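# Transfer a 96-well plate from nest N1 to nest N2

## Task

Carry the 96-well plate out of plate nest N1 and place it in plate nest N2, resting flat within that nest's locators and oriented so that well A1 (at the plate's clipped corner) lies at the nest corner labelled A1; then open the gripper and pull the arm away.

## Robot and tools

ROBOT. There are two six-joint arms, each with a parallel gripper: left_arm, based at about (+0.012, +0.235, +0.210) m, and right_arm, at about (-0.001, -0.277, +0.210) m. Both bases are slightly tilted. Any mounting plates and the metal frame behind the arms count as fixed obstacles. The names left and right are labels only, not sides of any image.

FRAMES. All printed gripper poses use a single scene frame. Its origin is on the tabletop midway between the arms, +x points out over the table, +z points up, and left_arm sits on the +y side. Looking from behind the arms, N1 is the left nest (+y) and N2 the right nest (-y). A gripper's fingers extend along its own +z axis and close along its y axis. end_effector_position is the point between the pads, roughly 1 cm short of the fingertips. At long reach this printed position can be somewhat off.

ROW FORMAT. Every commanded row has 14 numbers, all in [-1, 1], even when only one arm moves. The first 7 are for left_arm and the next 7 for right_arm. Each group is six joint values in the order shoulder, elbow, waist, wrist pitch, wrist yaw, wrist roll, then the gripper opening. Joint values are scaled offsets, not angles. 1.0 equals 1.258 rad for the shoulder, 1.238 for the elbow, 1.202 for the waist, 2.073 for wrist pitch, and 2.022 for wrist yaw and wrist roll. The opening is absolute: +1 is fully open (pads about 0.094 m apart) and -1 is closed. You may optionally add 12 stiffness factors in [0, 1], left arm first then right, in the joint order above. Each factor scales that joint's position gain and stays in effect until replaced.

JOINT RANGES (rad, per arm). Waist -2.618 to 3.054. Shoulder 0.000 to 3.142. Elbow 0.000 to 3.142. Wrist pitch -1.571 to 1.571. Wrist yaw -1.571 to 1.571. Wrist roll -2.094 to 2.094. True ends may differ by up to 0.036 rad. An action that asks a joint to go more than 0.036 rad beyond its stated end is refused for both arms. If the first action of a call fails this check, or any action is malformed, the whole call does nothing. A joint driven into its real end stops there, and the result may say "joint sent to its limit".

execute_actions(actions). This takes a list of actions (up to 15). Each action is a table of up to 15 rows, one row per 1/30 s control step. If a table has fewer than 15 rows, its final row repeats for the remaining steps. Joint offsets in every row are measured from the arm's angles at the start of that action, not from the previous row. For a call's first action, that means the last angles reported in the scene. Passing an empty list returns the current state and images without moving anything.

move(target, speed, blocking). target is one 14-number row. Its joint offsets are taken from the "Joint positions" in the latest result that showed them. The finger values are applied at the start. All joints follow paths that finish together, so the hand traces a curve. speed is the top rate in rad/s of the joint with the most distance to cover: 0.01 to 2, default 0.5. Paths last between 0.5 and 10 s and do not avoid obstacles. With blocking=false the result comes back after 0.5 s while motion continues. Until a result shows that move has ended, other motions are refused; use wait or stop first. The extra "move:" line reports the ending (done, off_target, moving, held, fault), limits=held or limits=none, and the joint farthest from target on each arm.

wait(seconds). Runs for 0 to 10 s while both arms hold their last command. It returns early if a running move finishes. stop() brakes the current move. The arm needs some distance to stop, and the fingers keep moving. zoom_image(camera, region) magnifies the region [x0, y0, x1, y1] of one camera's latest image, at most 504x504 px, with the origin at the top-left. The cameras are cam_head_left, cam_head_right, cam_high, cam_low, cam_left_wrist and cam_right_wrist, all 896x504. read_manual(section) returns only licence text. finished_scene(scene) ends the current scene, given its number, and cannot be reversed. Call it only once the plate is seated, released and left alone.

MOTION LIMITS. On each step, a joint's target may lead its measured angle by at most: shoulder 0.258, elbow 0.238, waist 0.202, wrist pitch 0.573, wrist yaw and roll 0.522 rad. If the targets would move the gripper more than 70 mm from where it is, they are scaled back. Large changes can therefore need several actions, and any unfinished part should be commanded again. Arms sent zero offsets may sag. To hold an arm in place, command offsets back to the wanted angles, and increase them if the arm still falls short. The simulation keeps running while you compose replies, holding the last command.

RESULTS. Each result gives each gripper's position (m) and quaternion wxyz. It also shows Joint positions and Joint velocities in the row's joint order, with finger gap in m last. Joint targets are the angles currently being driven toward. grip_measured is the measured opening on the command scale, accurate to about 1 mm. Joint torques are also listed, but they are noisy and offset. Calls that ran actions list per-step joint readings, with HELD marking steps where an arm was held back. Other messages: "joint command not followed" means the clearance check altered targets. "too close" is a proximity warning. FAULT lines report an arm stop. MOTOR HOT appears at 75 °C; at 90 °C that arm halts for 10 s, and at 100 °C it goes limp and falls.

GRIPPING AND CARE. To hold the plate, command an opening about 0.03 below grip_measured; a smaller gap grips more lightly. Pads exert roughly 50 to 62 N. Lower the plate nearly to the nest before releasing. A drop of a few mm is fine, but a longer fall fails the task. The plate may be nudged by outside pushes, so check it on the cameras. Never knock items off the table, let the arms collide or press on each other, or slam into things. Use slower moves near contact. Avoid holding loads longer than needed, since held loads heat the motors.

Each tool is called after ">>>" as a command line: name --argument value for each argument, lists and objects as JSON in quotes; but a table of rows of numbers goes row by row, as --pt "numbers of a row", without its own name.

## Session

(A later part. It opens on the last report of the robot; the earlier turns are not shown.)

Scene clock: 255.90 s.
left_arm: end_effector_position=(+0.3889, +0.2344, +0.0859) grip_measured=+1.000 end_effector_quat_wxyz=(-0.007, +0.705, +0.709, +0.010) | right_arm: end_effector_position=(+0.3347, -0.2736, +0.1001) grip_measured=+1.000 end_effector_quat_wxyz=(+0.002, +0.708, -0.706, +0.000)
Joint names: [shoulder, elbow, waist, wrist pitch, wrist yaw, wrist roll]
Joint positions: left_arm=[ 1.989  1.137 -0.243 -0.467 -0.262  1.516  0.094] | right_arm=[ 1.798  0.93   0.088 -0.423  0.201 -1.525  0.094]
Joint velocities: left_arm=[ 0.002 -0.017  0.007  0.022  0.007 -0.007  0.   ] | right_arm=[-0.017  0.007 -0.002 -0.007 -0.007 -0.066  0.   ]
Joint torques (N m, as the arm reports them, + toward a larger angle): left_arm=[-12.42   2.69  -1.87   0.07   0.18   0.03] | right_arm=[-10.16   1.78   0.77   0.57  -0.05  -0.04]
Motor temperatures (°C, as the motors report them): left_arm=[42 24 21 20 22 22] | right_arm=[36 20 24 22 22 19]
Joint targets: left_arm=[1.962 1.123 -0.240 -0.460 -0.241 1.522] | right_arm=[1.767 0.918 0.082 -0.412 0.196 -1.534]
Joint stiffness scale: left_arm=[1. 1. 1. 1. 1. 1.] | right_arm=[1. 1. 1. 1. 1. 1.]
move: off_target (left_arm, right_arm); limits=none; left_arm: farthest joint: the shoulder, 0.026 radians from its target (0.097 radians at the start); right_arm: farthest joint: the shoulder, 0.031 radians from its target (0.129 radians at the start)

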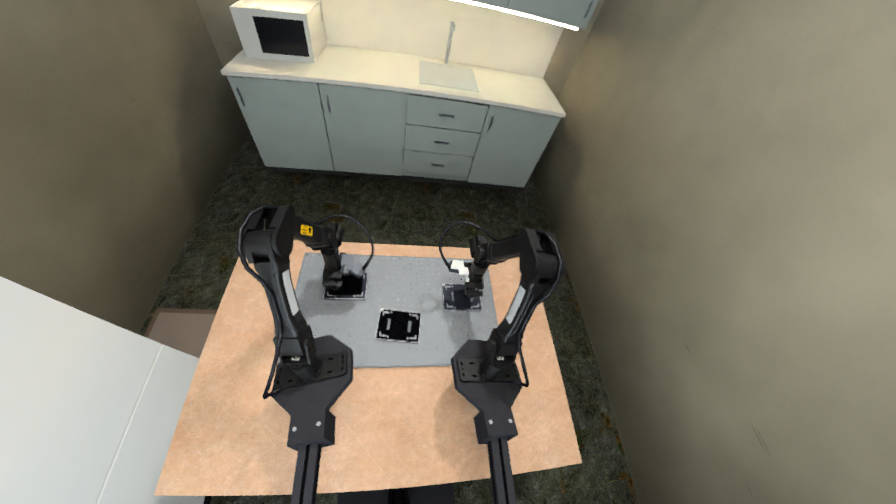

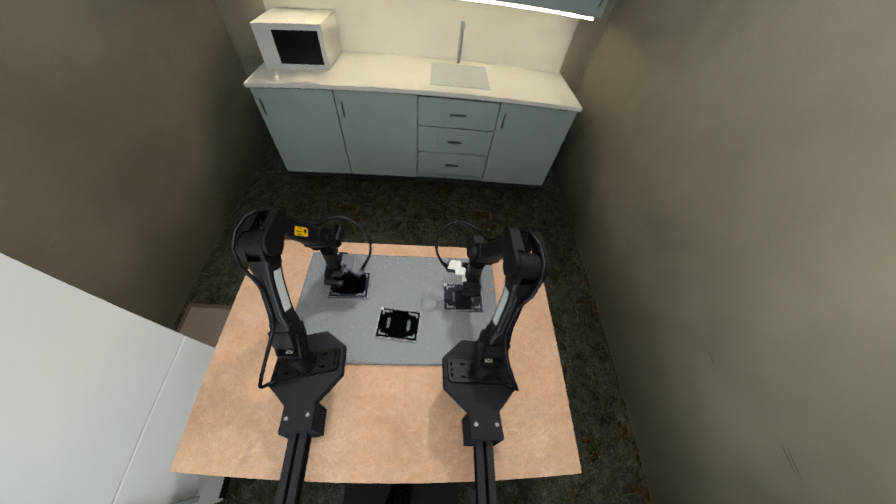

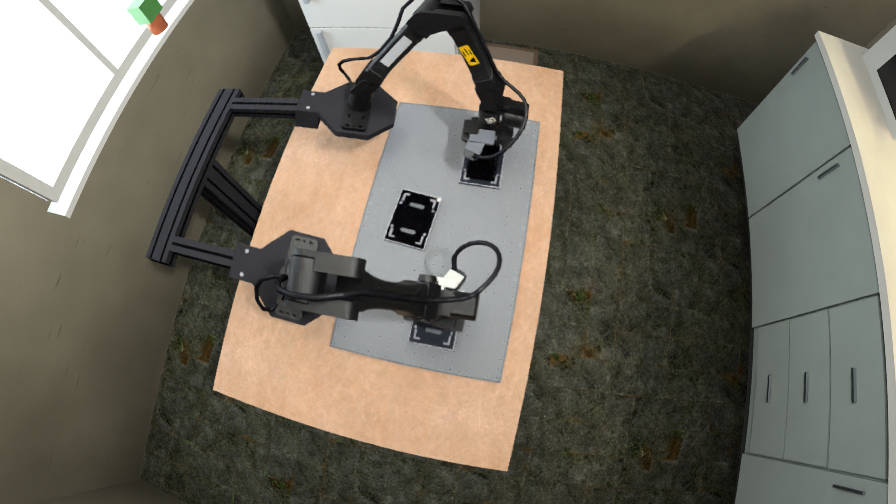

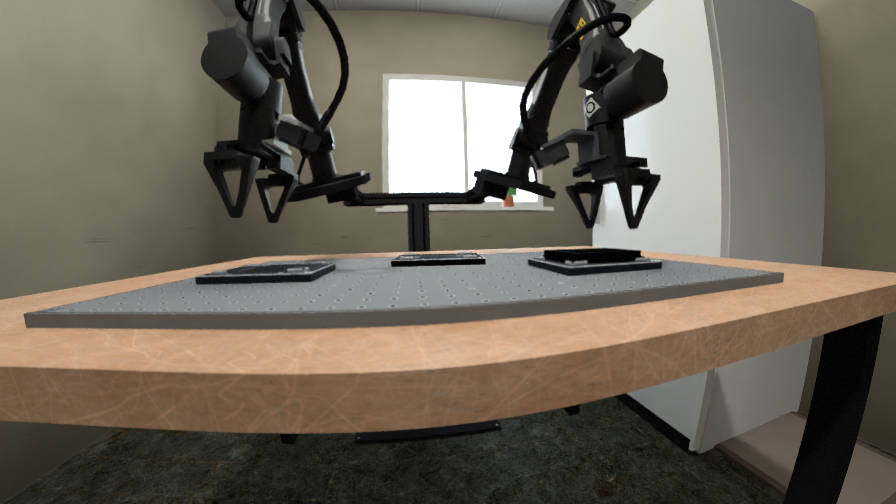

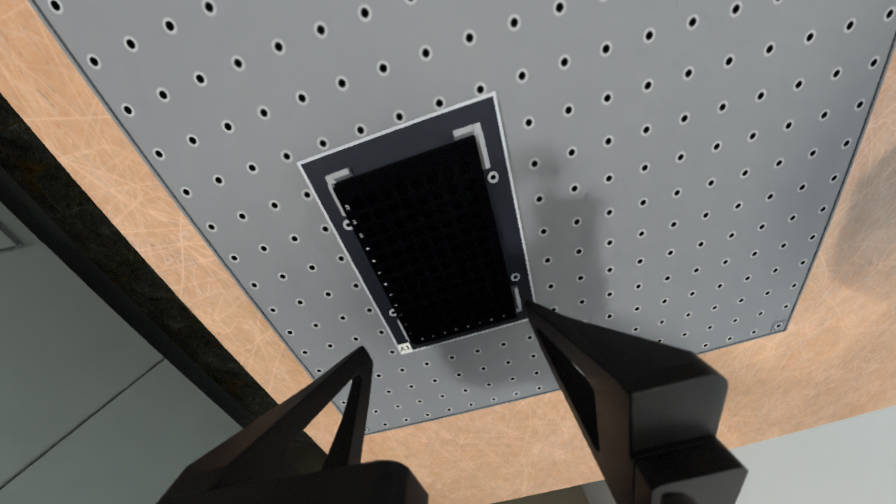

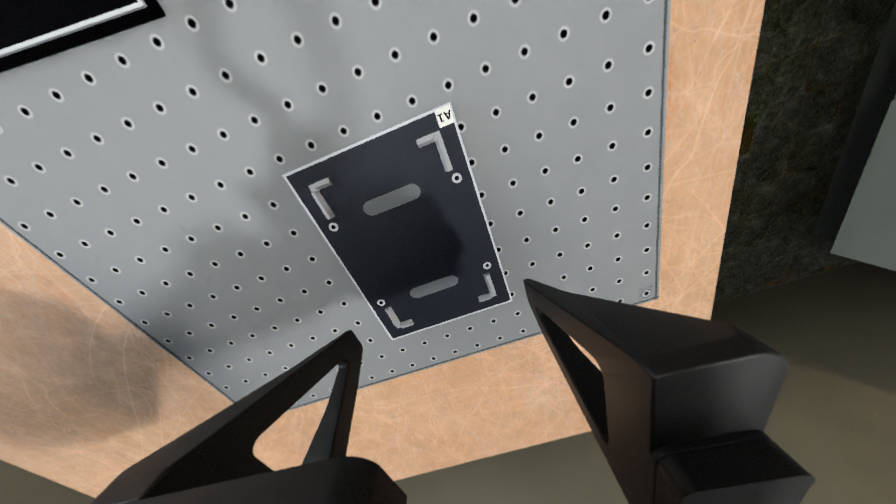

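>>> move --target '[0.0469,-0.0307,-0.0158,0.0497,0.0183,-0.0054,1, 0.062,-0.1038,-0.0549,0.1134,-0.0153,-0.0406,1]' --speed 0.3

Scene clock: 323.93 s.
left_arm: end_effector_position=(+0.3896, +0.2268, +0.0661) grip_measured=+1.000 end_effector_quat_wxyz=(+0.006, +0.701, +0.713, +0.011) | right_arm: end_effector_position=(+0.3186, -0.2851, +0.0620) grip_measured=+1.000 end_effector_quat_wxyz=(-0.006, +0.712, -0.702, +0.010)
Joint names: [shoulder, elbow, waist, wrist pitch, wrist yaw, wrist roll]
Joint positions: left_arm=[ 2.041  1.114 -0.243 -0.371 -0.246  1.51   0.094] | right_arm=[ 1.872  0.817  0.029 -0.199  0.185 -1.598  0.094]
Joint velocities: left_arm=[-0.002 -0.007 -0.007 -0.022  0.022  0.007  0.   ] | right_arm=[ 0.017  0.012 -0.007  0.022  0.007  0.007  0.   ]
Joint torques (N m, as the arm reports them, + toward a larger angle): left_arm=[-9.79  2.32 -3.73  0.11  0.2  -0.09] | right_arm=[-7.29  0.89  0.71  0.62 -0.16 -0.07]
Motor temperatures (°C, as the motors report them): left_arm=[42 23 21 20 22 22] | right_arm=[35 20 23 22 22 19]
Joint targets: left_arm=[2.048 1.099 -0.262 -0.364 -0.225 1.504] | right_arm=[1.876 0.802 0.022 -0.188 0.170 -1.607]
Joint stiffness scale: left_arm=[1. 1. 1. 1. 1. 1.] | right_arm=[1. 1. 1. 1. 1. 1.]
move: off_target (left_arm); limits=none; left_arm: farthest joint: the wrist yaw, 0.021 radians from its target (0.037 radians at the start); right_arm: farthest joint: the elbow, 0.015 radians from its target (0.129 radians at the start)

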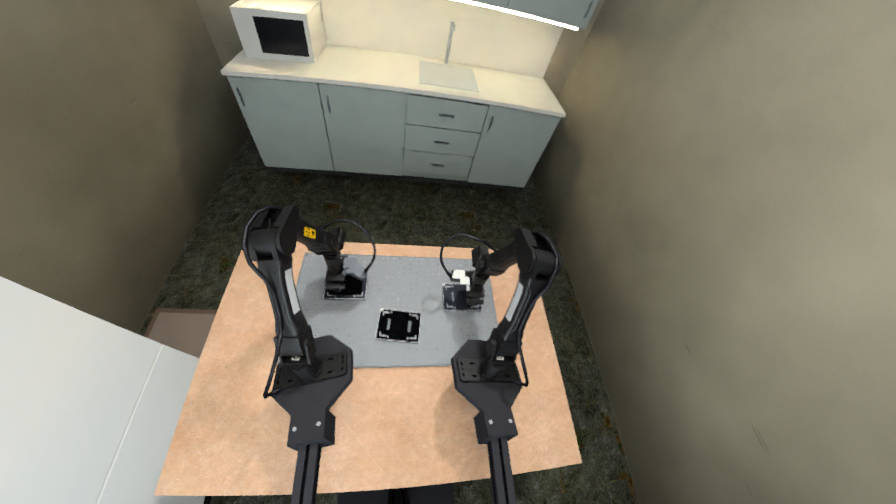

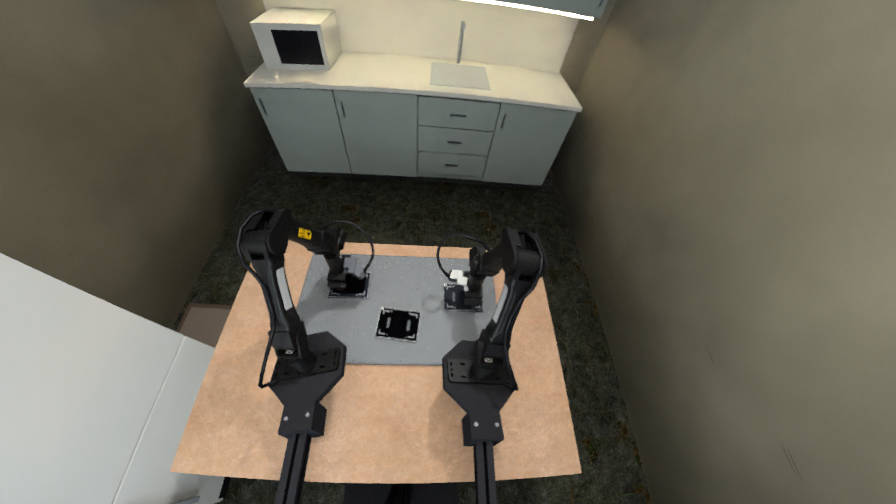

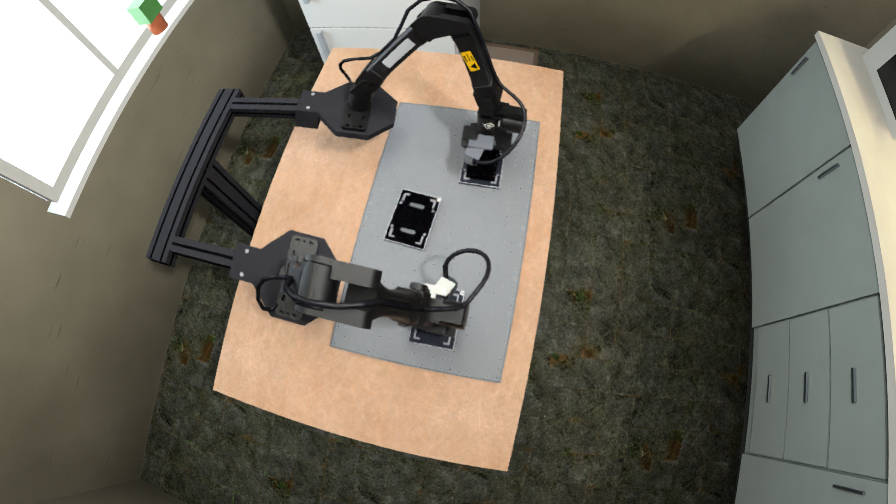

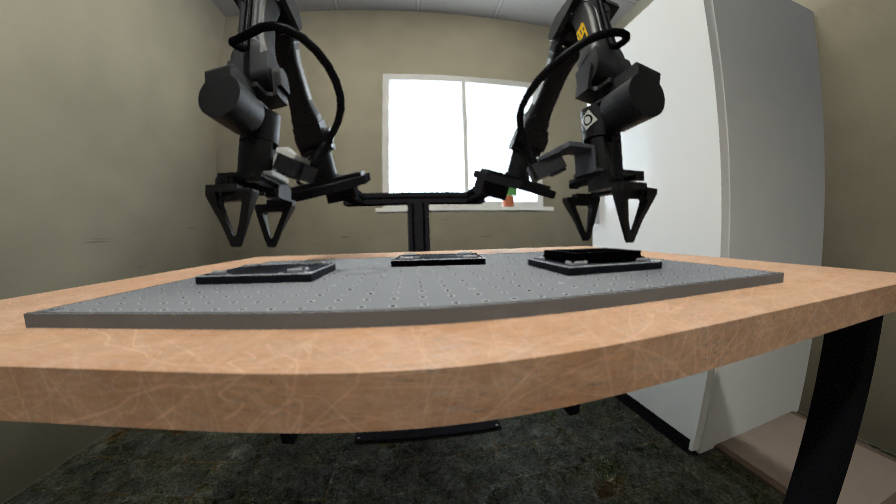

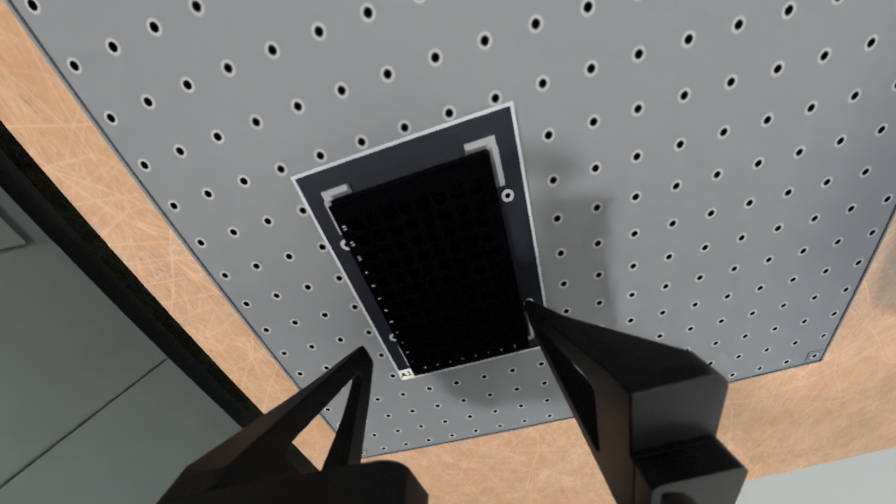

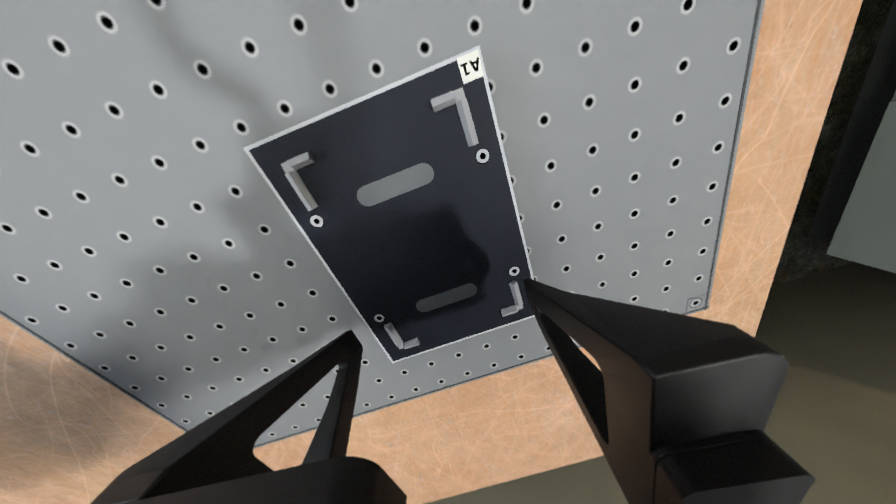

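>>> zoom_image --camera "cam_left_wrist" --region '[280, 90, 590, 400]'

>>> zoom_image --camera "cam_right_wrist" --region '[230, 30, 580, 380]'

Region (280, 90, 590, 400) of cam_left_wrist's 896x504 image, scaled by 1.626, with more detail than that image has.

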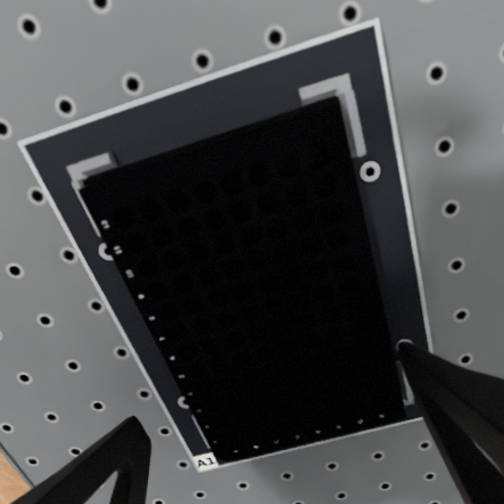

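Region (230, 30, 580, 380) of cam_right_wrist's 896x504 image, scaled by 1.440, with more detail than that image has.

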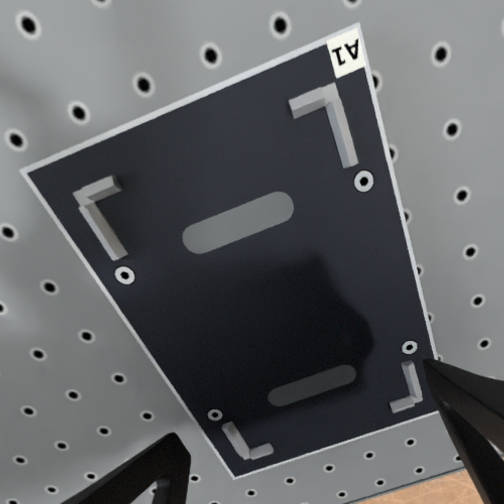

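>>> move --target '[0.0548,-0.0073,-0.0233,0.021,0.0119,0.0005,1, 0.0711,0.0267,0.0349,0.0164,0.0045,0.0312,1]' --speed 0.12

Scene clock: 412.50 s.
left_arm: end_effector_position=(+0.3828, +0.2172, +0.0480) grip_measured=+1.000 end_effector_quat_wxyz=(+0.000, +0.708, +0.707, +0.002) | right_arm: end_effector_position=(+0.3030, -0.2732, +0.0421) grip_measured=+1.000 end_effector_quat_wxyz=(+0.013, +0.706, -0.708, -0.010)
Joint names: [shoulder, elbow, waist, wrist pitch, wrist yaw, wrist roll]
Joint positions: left_arm=[ 2.101  1.114 -0.255 -0.335 -0.243  1.51   0.094] | right_arm=[ 1.956  0.817  0.056 -0.176  0.192 -1.545  0.094]
Joint velocities: left_arm=[-0.007 -0.017 -0.007 -0.007  0.007 -0.007  0.   ] | right_arm=[-0.017  0.007  0.017  0.007 -0.037  0.022  0.   ]
Joint torques (N m, as the arm reports them, + toward a larger angle): left_arm=[-9.79  2.55 -3.58  0.09  0.2  -0.03] | right_arm=[-7.33  3.83  2.27  0.52  0.01  0.1 ]
Motor temperatures (°C, as the motors report them): left_arm=[39 23 22 21 23 22] | right_arm=[32 20 23 22 22 19]
Joint targets: left_arm=[2.109 1.105 -0.271 -0.328 -0.222 1.511] | right_arm=[1.962 0.850 0.071 -0.165 0.194 -1.535]
Joint stiffness scale: left_arm=[1. 1. 1. 1. 1. 1.] | right_arm=[1. 1. 1. 1. 1. 1.]
move: off_target (left_arm, right_arm); limits=none; left_arm: farthest joint: the wrist yaw, 0.022 radians from its target (0.024 radians at the start); right_arm: farthest joint: the elbow, 0.033 radians from its target (0.033 radians at the start)

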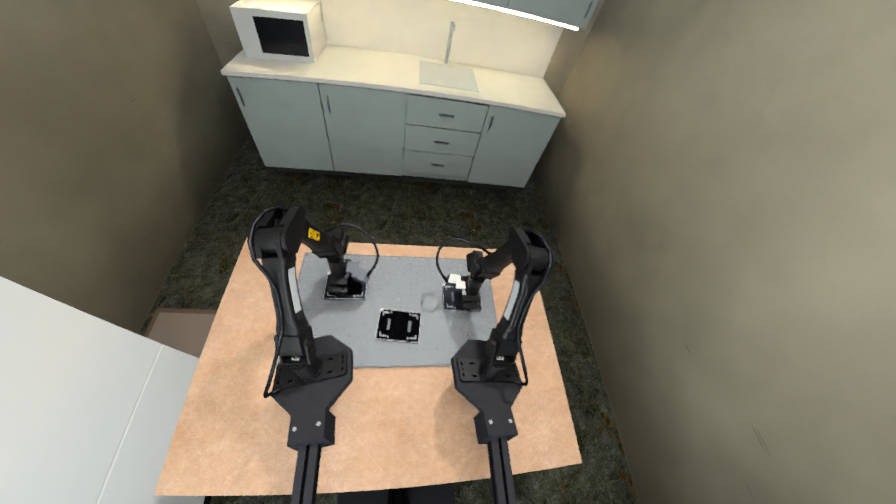

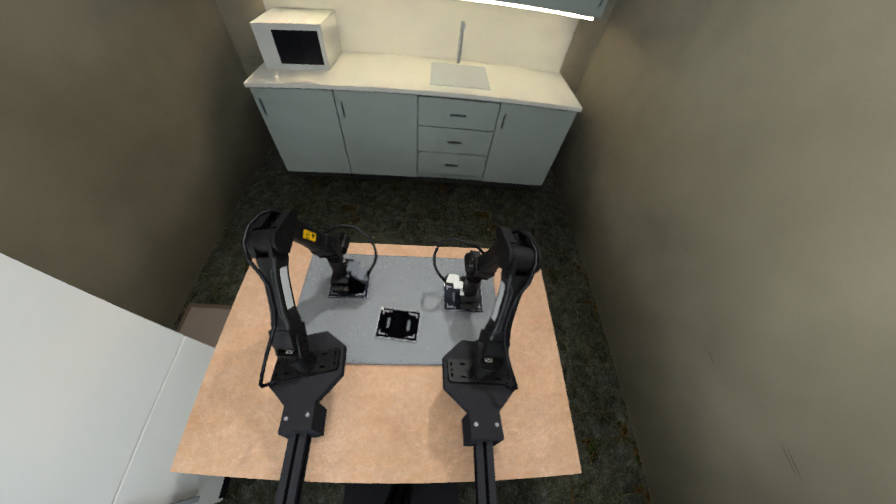

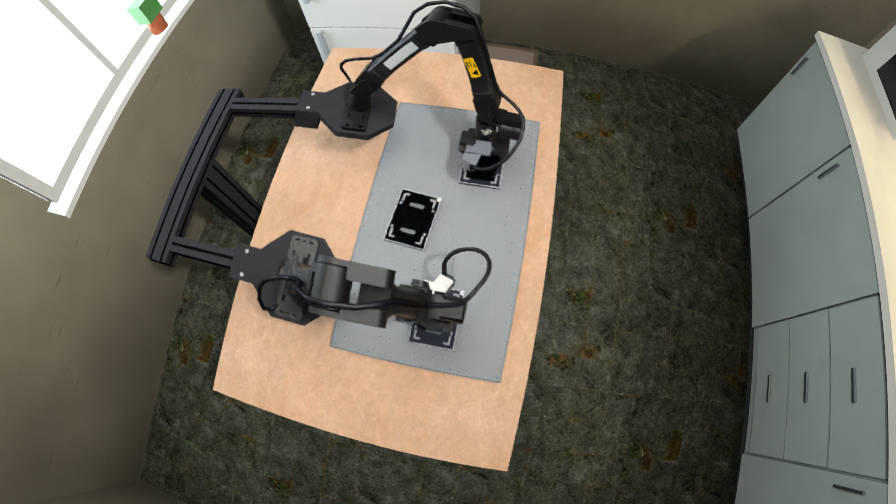

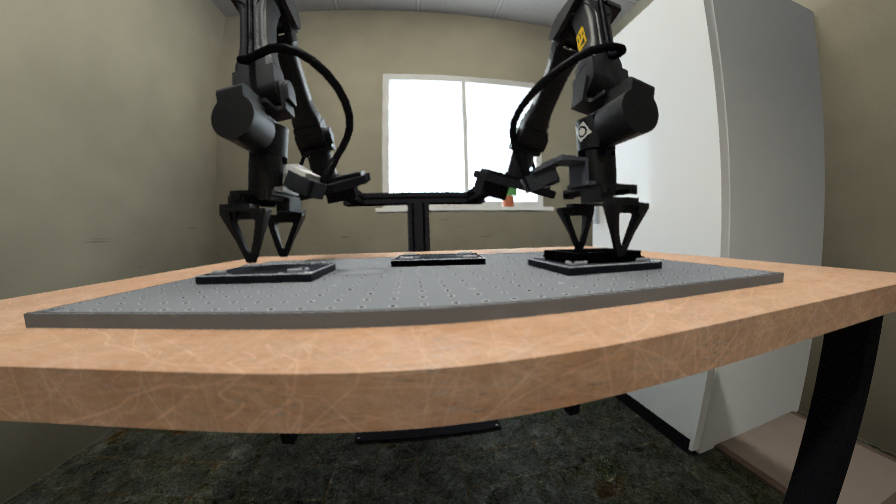

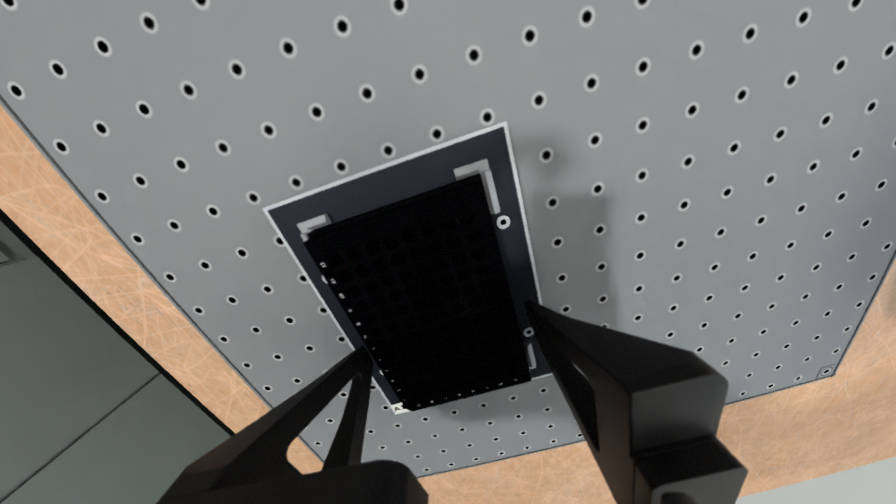

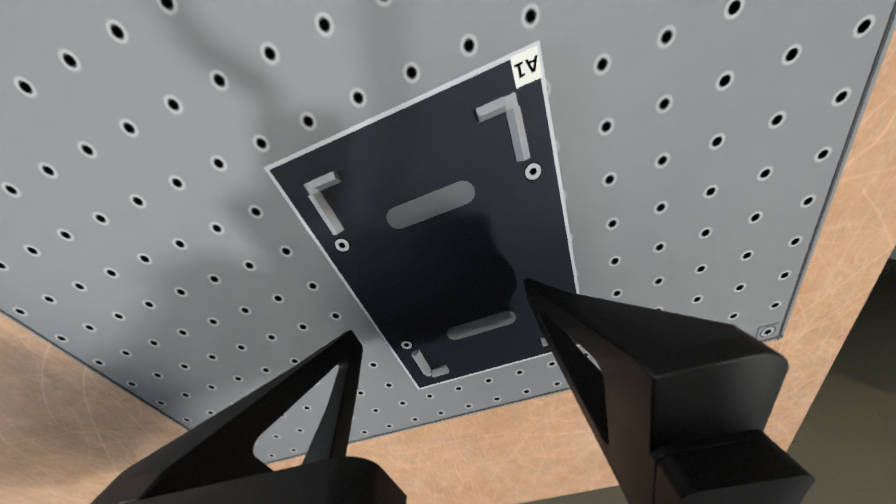

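>>> zoom_image --camera "cam_left_wrist" --region '[260, 120, 600, 440]'

>>> zoom_image --camera "cam_low" --region '[500, 180, 700, 300]'

>>> zoom_image --camera "cam_right_wrist" --region '[250, 30, 620, 400]'

Region (260, 120, 600, 440) of cam_left_wrist's 896x504 image, scaled by 1.482, with more detail than that image has; it fills the top 474 rows of this view, and the rest is white.

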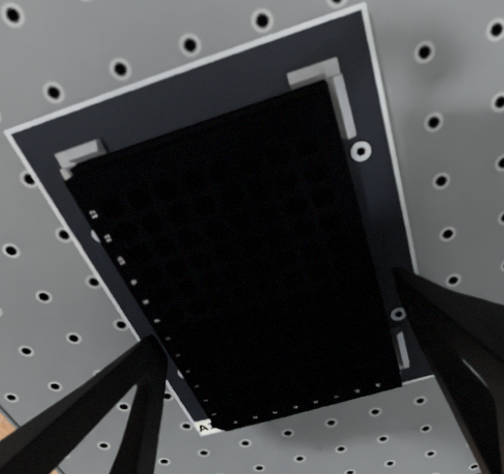

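Region (500, 180, 700, 300) of cam_low's 896x504 image, scaled by 2.520, with more detail than that image has; it fills the top 302 rows of this view, and the rest is white.

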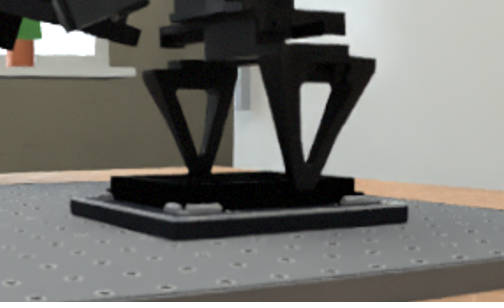

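Region (250, 30, 620, 400) of cam_right_wrist's 896x504 image, scaled by 1.362, with more detail than that image has.

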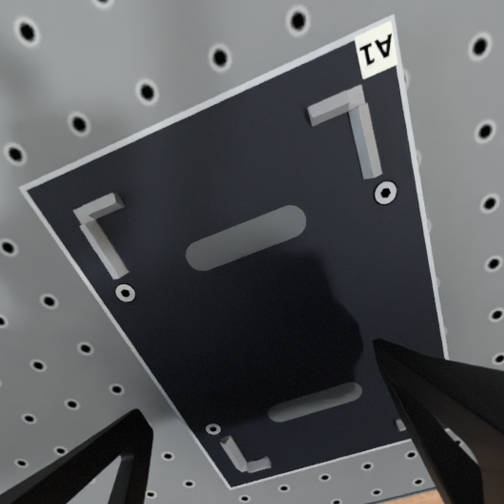

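>>> move --target '[0.0111,0.0363,-0.0058,-0.0111,0.0104,0.0005,1, -0.263,-0.02,-0.13,-0.1225,0,0,1]' --speed 0.35

Scene clock: 477.97 s.
left_arm: end_effector_position=(+0.3901, +0.2174, +0.0507) grip_measured=+1.000 end_effector_quat_wxyz=(+0.005, +0.707, +0.708, +0.006) | right_arm: end_effector_position=(+0.3035, -0.3354, +0.1120) grip_measured=+1.000 end_effector_quat_wxyz=(-0.019, -0.650, +0.759, -0.015)
Joint names: [shoulder, elbow, waist, wrist pitch, wrist yaw, wrist roll]
Joint positions: left_arm=[ 2.101  1.134 -0.255 -0.342 -0.243  1.51   0.094] | right_arm=[ 1.649  0.806 -0.094 -0.418  0.193 -1.544  0.094]
Joint velocities: left_arm=[-0.012 -0.007  0.012 -0.066 -0.007 -0.007  0.   ] | right_arm=[ 0.012 -0.012 -0.002  0.022 -0.007  0.037  0.   ]
Joint torques (N m, as the arm reports them, + toward a larger angle): left_arm=[-9.46  5.42 -2.86 -0.12  0.2  -0.03] | right_arm=[-8.77  1.64  0.29  0.32  0.01  0.02]
Motor temperatures (°C, as the motors report them): left_arm=[39 23 22 21 23 22] | right_arm=[32 21 24 22 22 19]
Joint targets: left_arm=[2.115 1.159 -0.262 -0.358 -0.222 1.511] | right_arm=[1.626 0.792 -0.100 -0.430 0.192 -1.545]
Joint stiffness scale: left_arm=[1. 1. 1. 1. 1. 1.] | right_arm=[1. 1. 1. 1. 1. 1.]
move: off_target (left_arm, right_arm); limits=none; left_arm: farthest joint: the elbow, 0.025 radians from its target (0.044 radians at the start); right_arm: farthest joint: the shoulder, 0.024 radians from its target (0.331 radians at the start)

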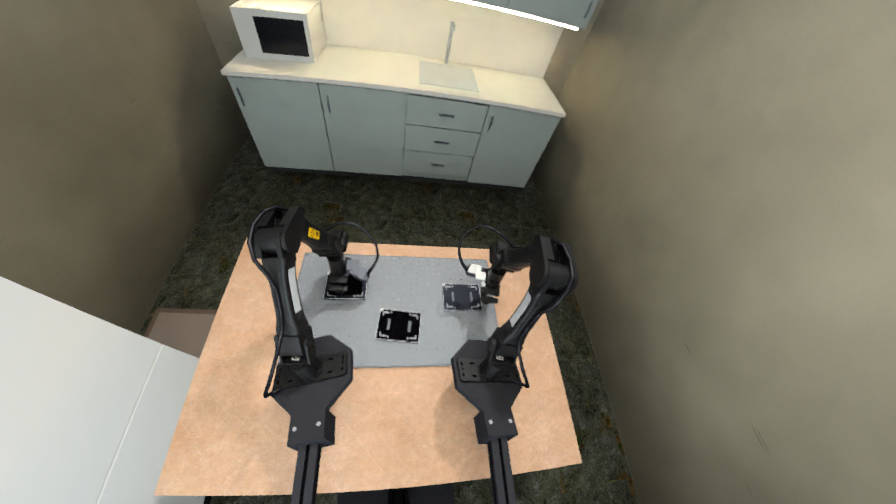

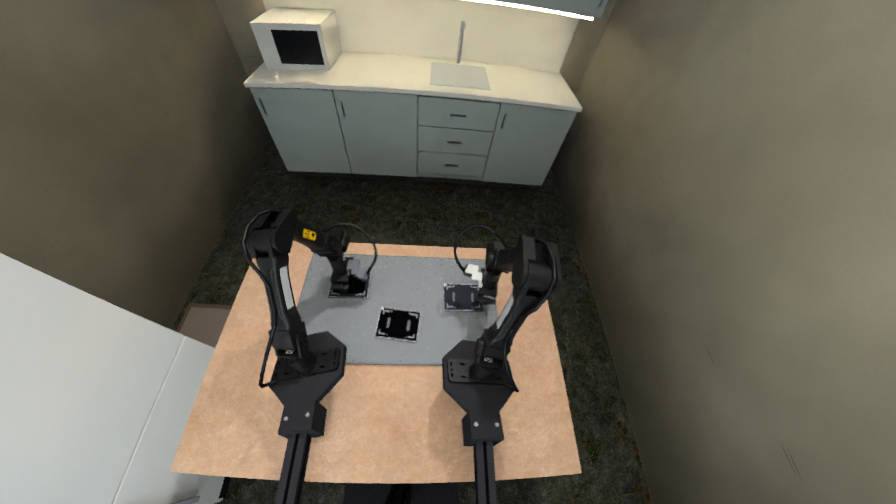

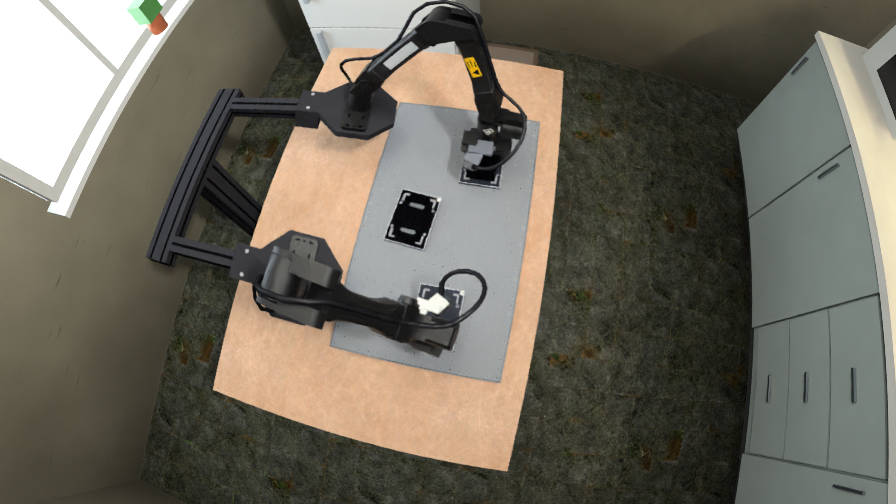

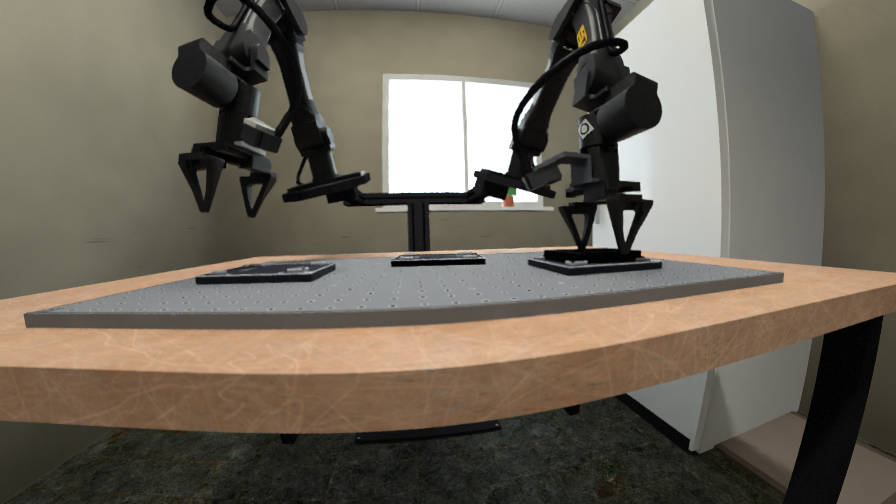

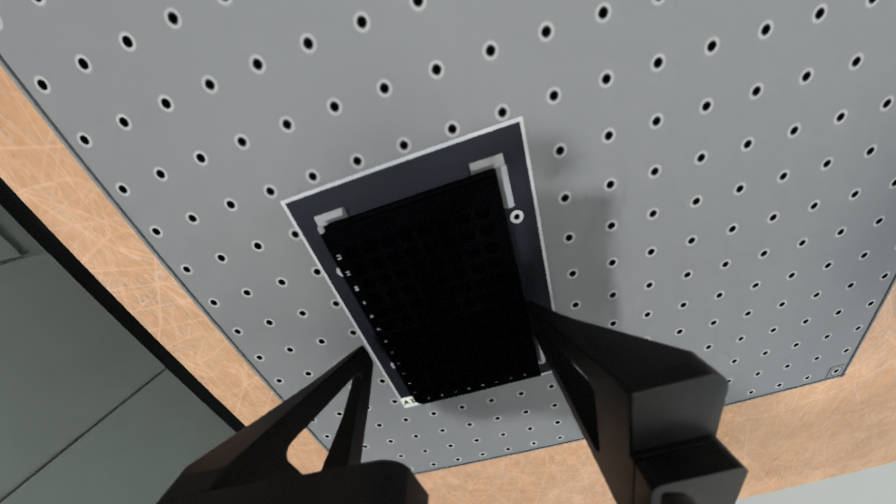

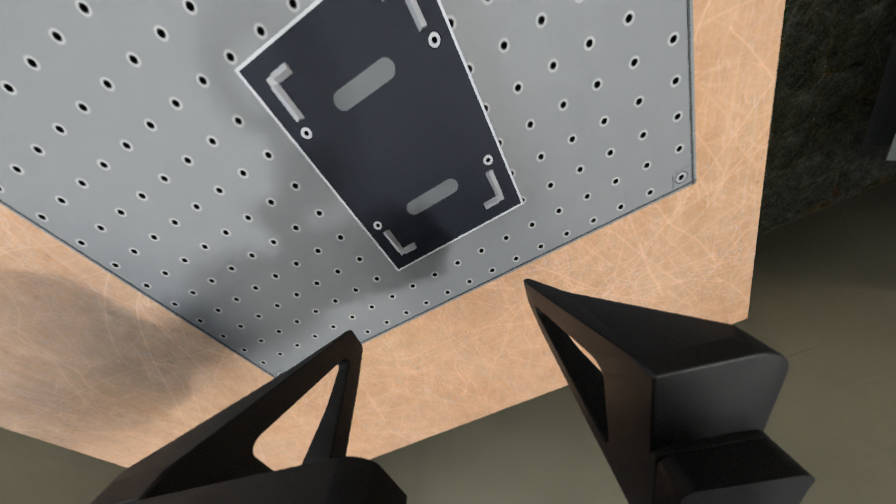

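>>> zoom_image --camera "cam_left_wrist" --region '[300, 220, 600, 420]'

Region (300, 220, 600, 420) of cam_left_wrist's 896x504 image, scaled by 1.680, with more detail than that image has.

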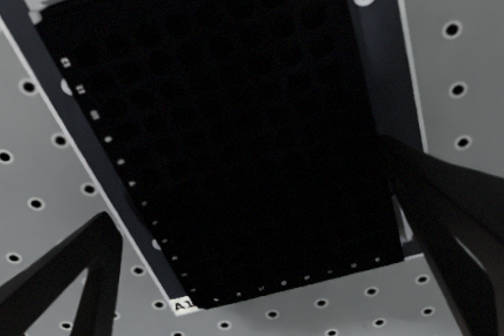

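>>> move --target '[0.0135,0.0162,-0.003,-0.0125,0.0104,0.002,1, -0.018,-0.011,-0.005,-0.005,0,0,1]' --speed 0.1

Scene clock: 504.87 s.
left_arm: end_effector_position=(+0.3887, +0.2175, +0.0507) grip_measured=+1.000 end_effector_quat_wxyz=(+0.003, +0.707, +0.707, +0.004) | right_arm: end_effector_position=(+0.3035, -0.3354, +0.1120) grip_measured=+1.000 end_effector_quat_wxyz=(-0.019, -0.650, +0.759, -0.015)
Joint names: [shoulder, elbow, waist, wrist pitch, wrist yaw, wrist roll]
Joint positions: left_arm=[ 2.101  1.134 -0.255 -0.348 -0.243  1.51   0.094] | right_arm=[ 1.649  0.806 -0.094 -0.418  0.193 -1.544  0.094]
Joint velocities: left_arm=[-0.002  0.022  0.007 -0.007 -0.11   0.007  0.   ] | right_arm=[-0.012 -0.017  0.002 -0.037 -0.037  0.037  0.   ]
Joint torques (N m, as the arm reports them, + toward a larger angle): left_arm=[-9.2   5.   -2.59 -0.16  0.2   0.  ] | right_arm=[-8.68  1.7   0.34  0.33  0.03  0.02]
Motor temperatures (°C, as the motors report them): left_arm=[38 24 22 20 23 22] | right_arm=[33 21 23 22 22 19]
Joint targets: left_arm=[2.118 1.154 -0.259 -0.368 -0.222 1.514] | right_arm=[1.627 0.793 -0.100 -0.428 0.193 -1.544]
Joint stiffness scale: left_arm=[1. 1. 1. 1. 1. 1.] | right_arm=[1. 1. 1. 1. 1. 1.]
move: off_target (left_arm, right_arm); limits=none; left_arm: farthest joint: the wrist yaw, 0.021 radians from its target (0.021 radians at the start); right_arm: farthest joint: the shoulder, 0.023 radians from its target (0.023 radians at the start)

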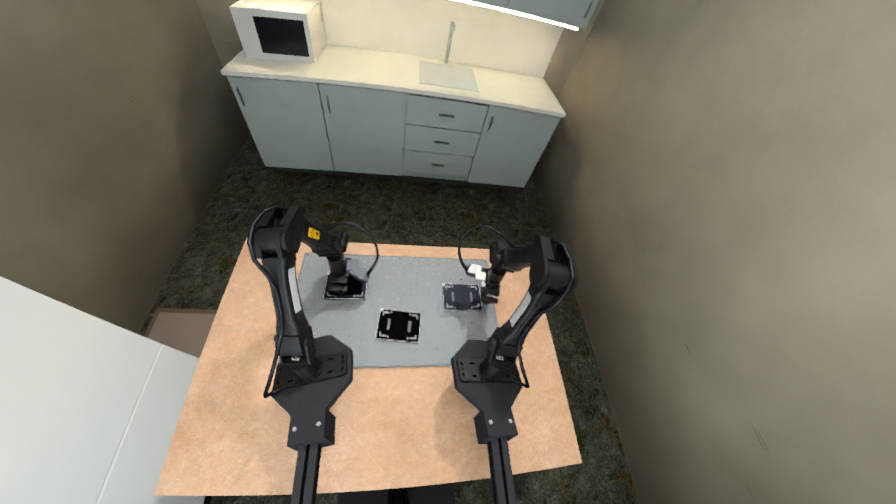

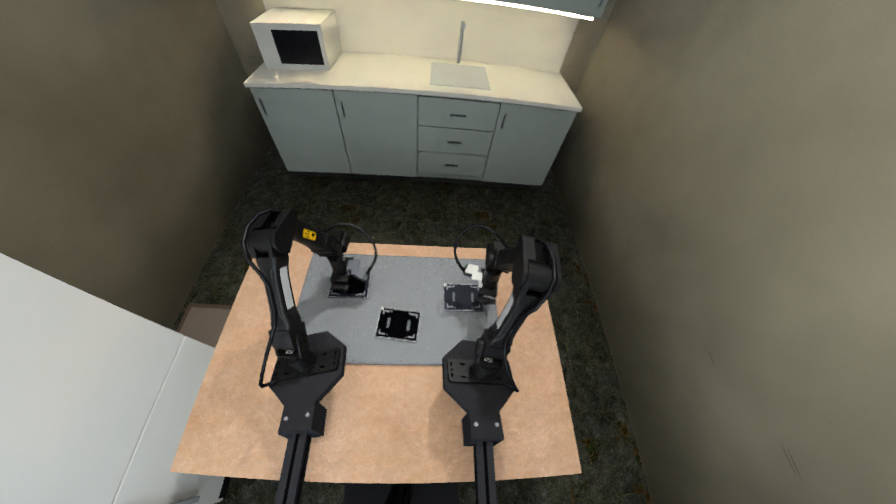

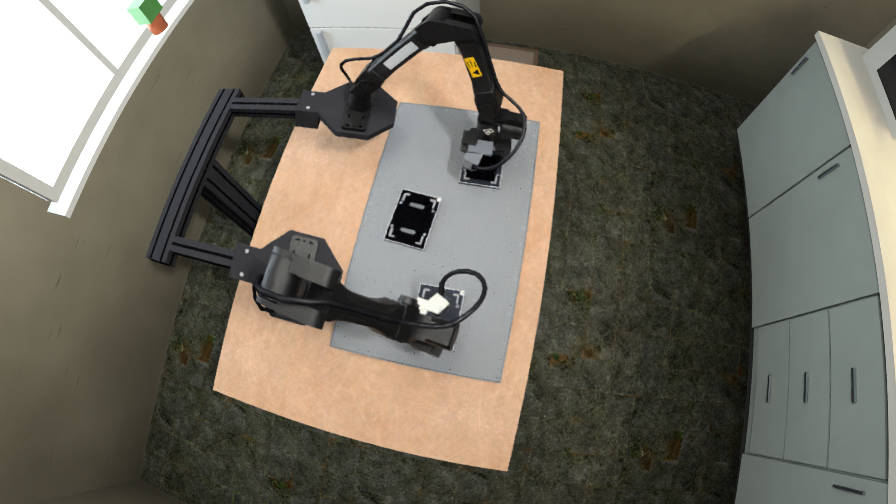

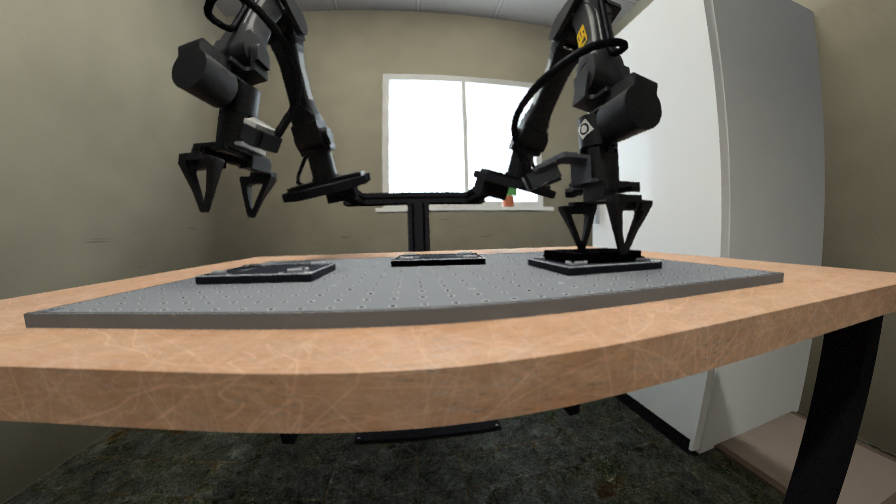

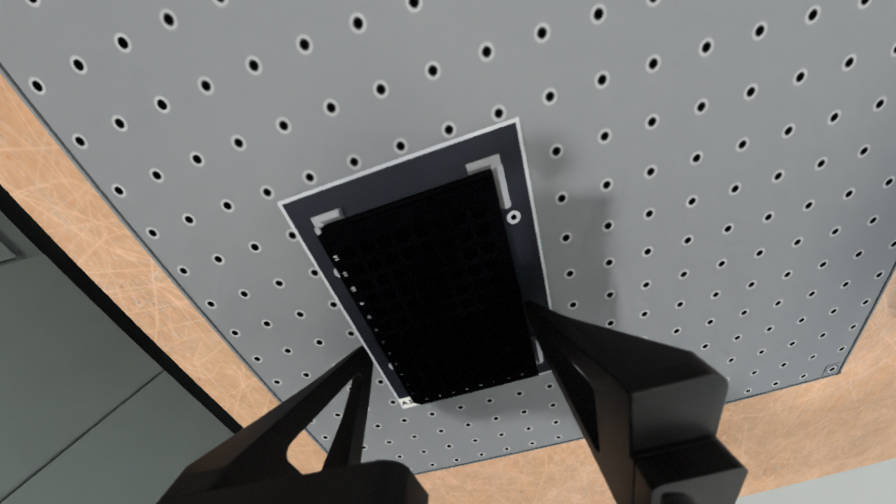

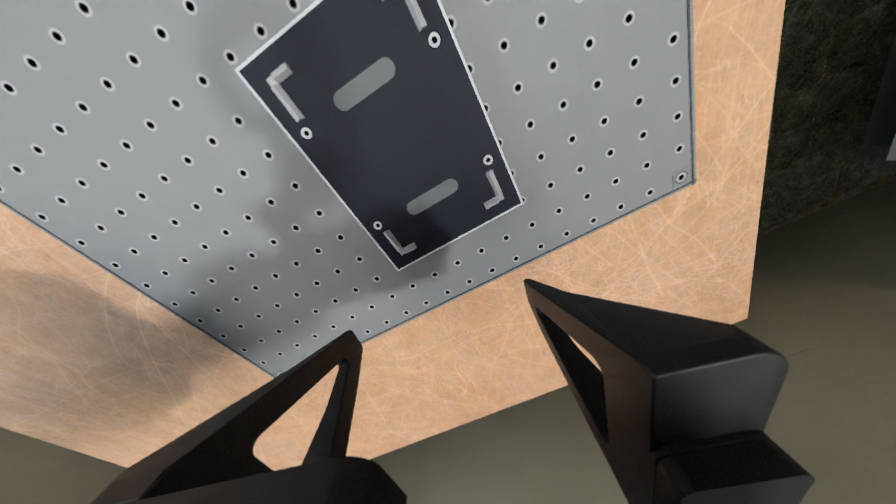

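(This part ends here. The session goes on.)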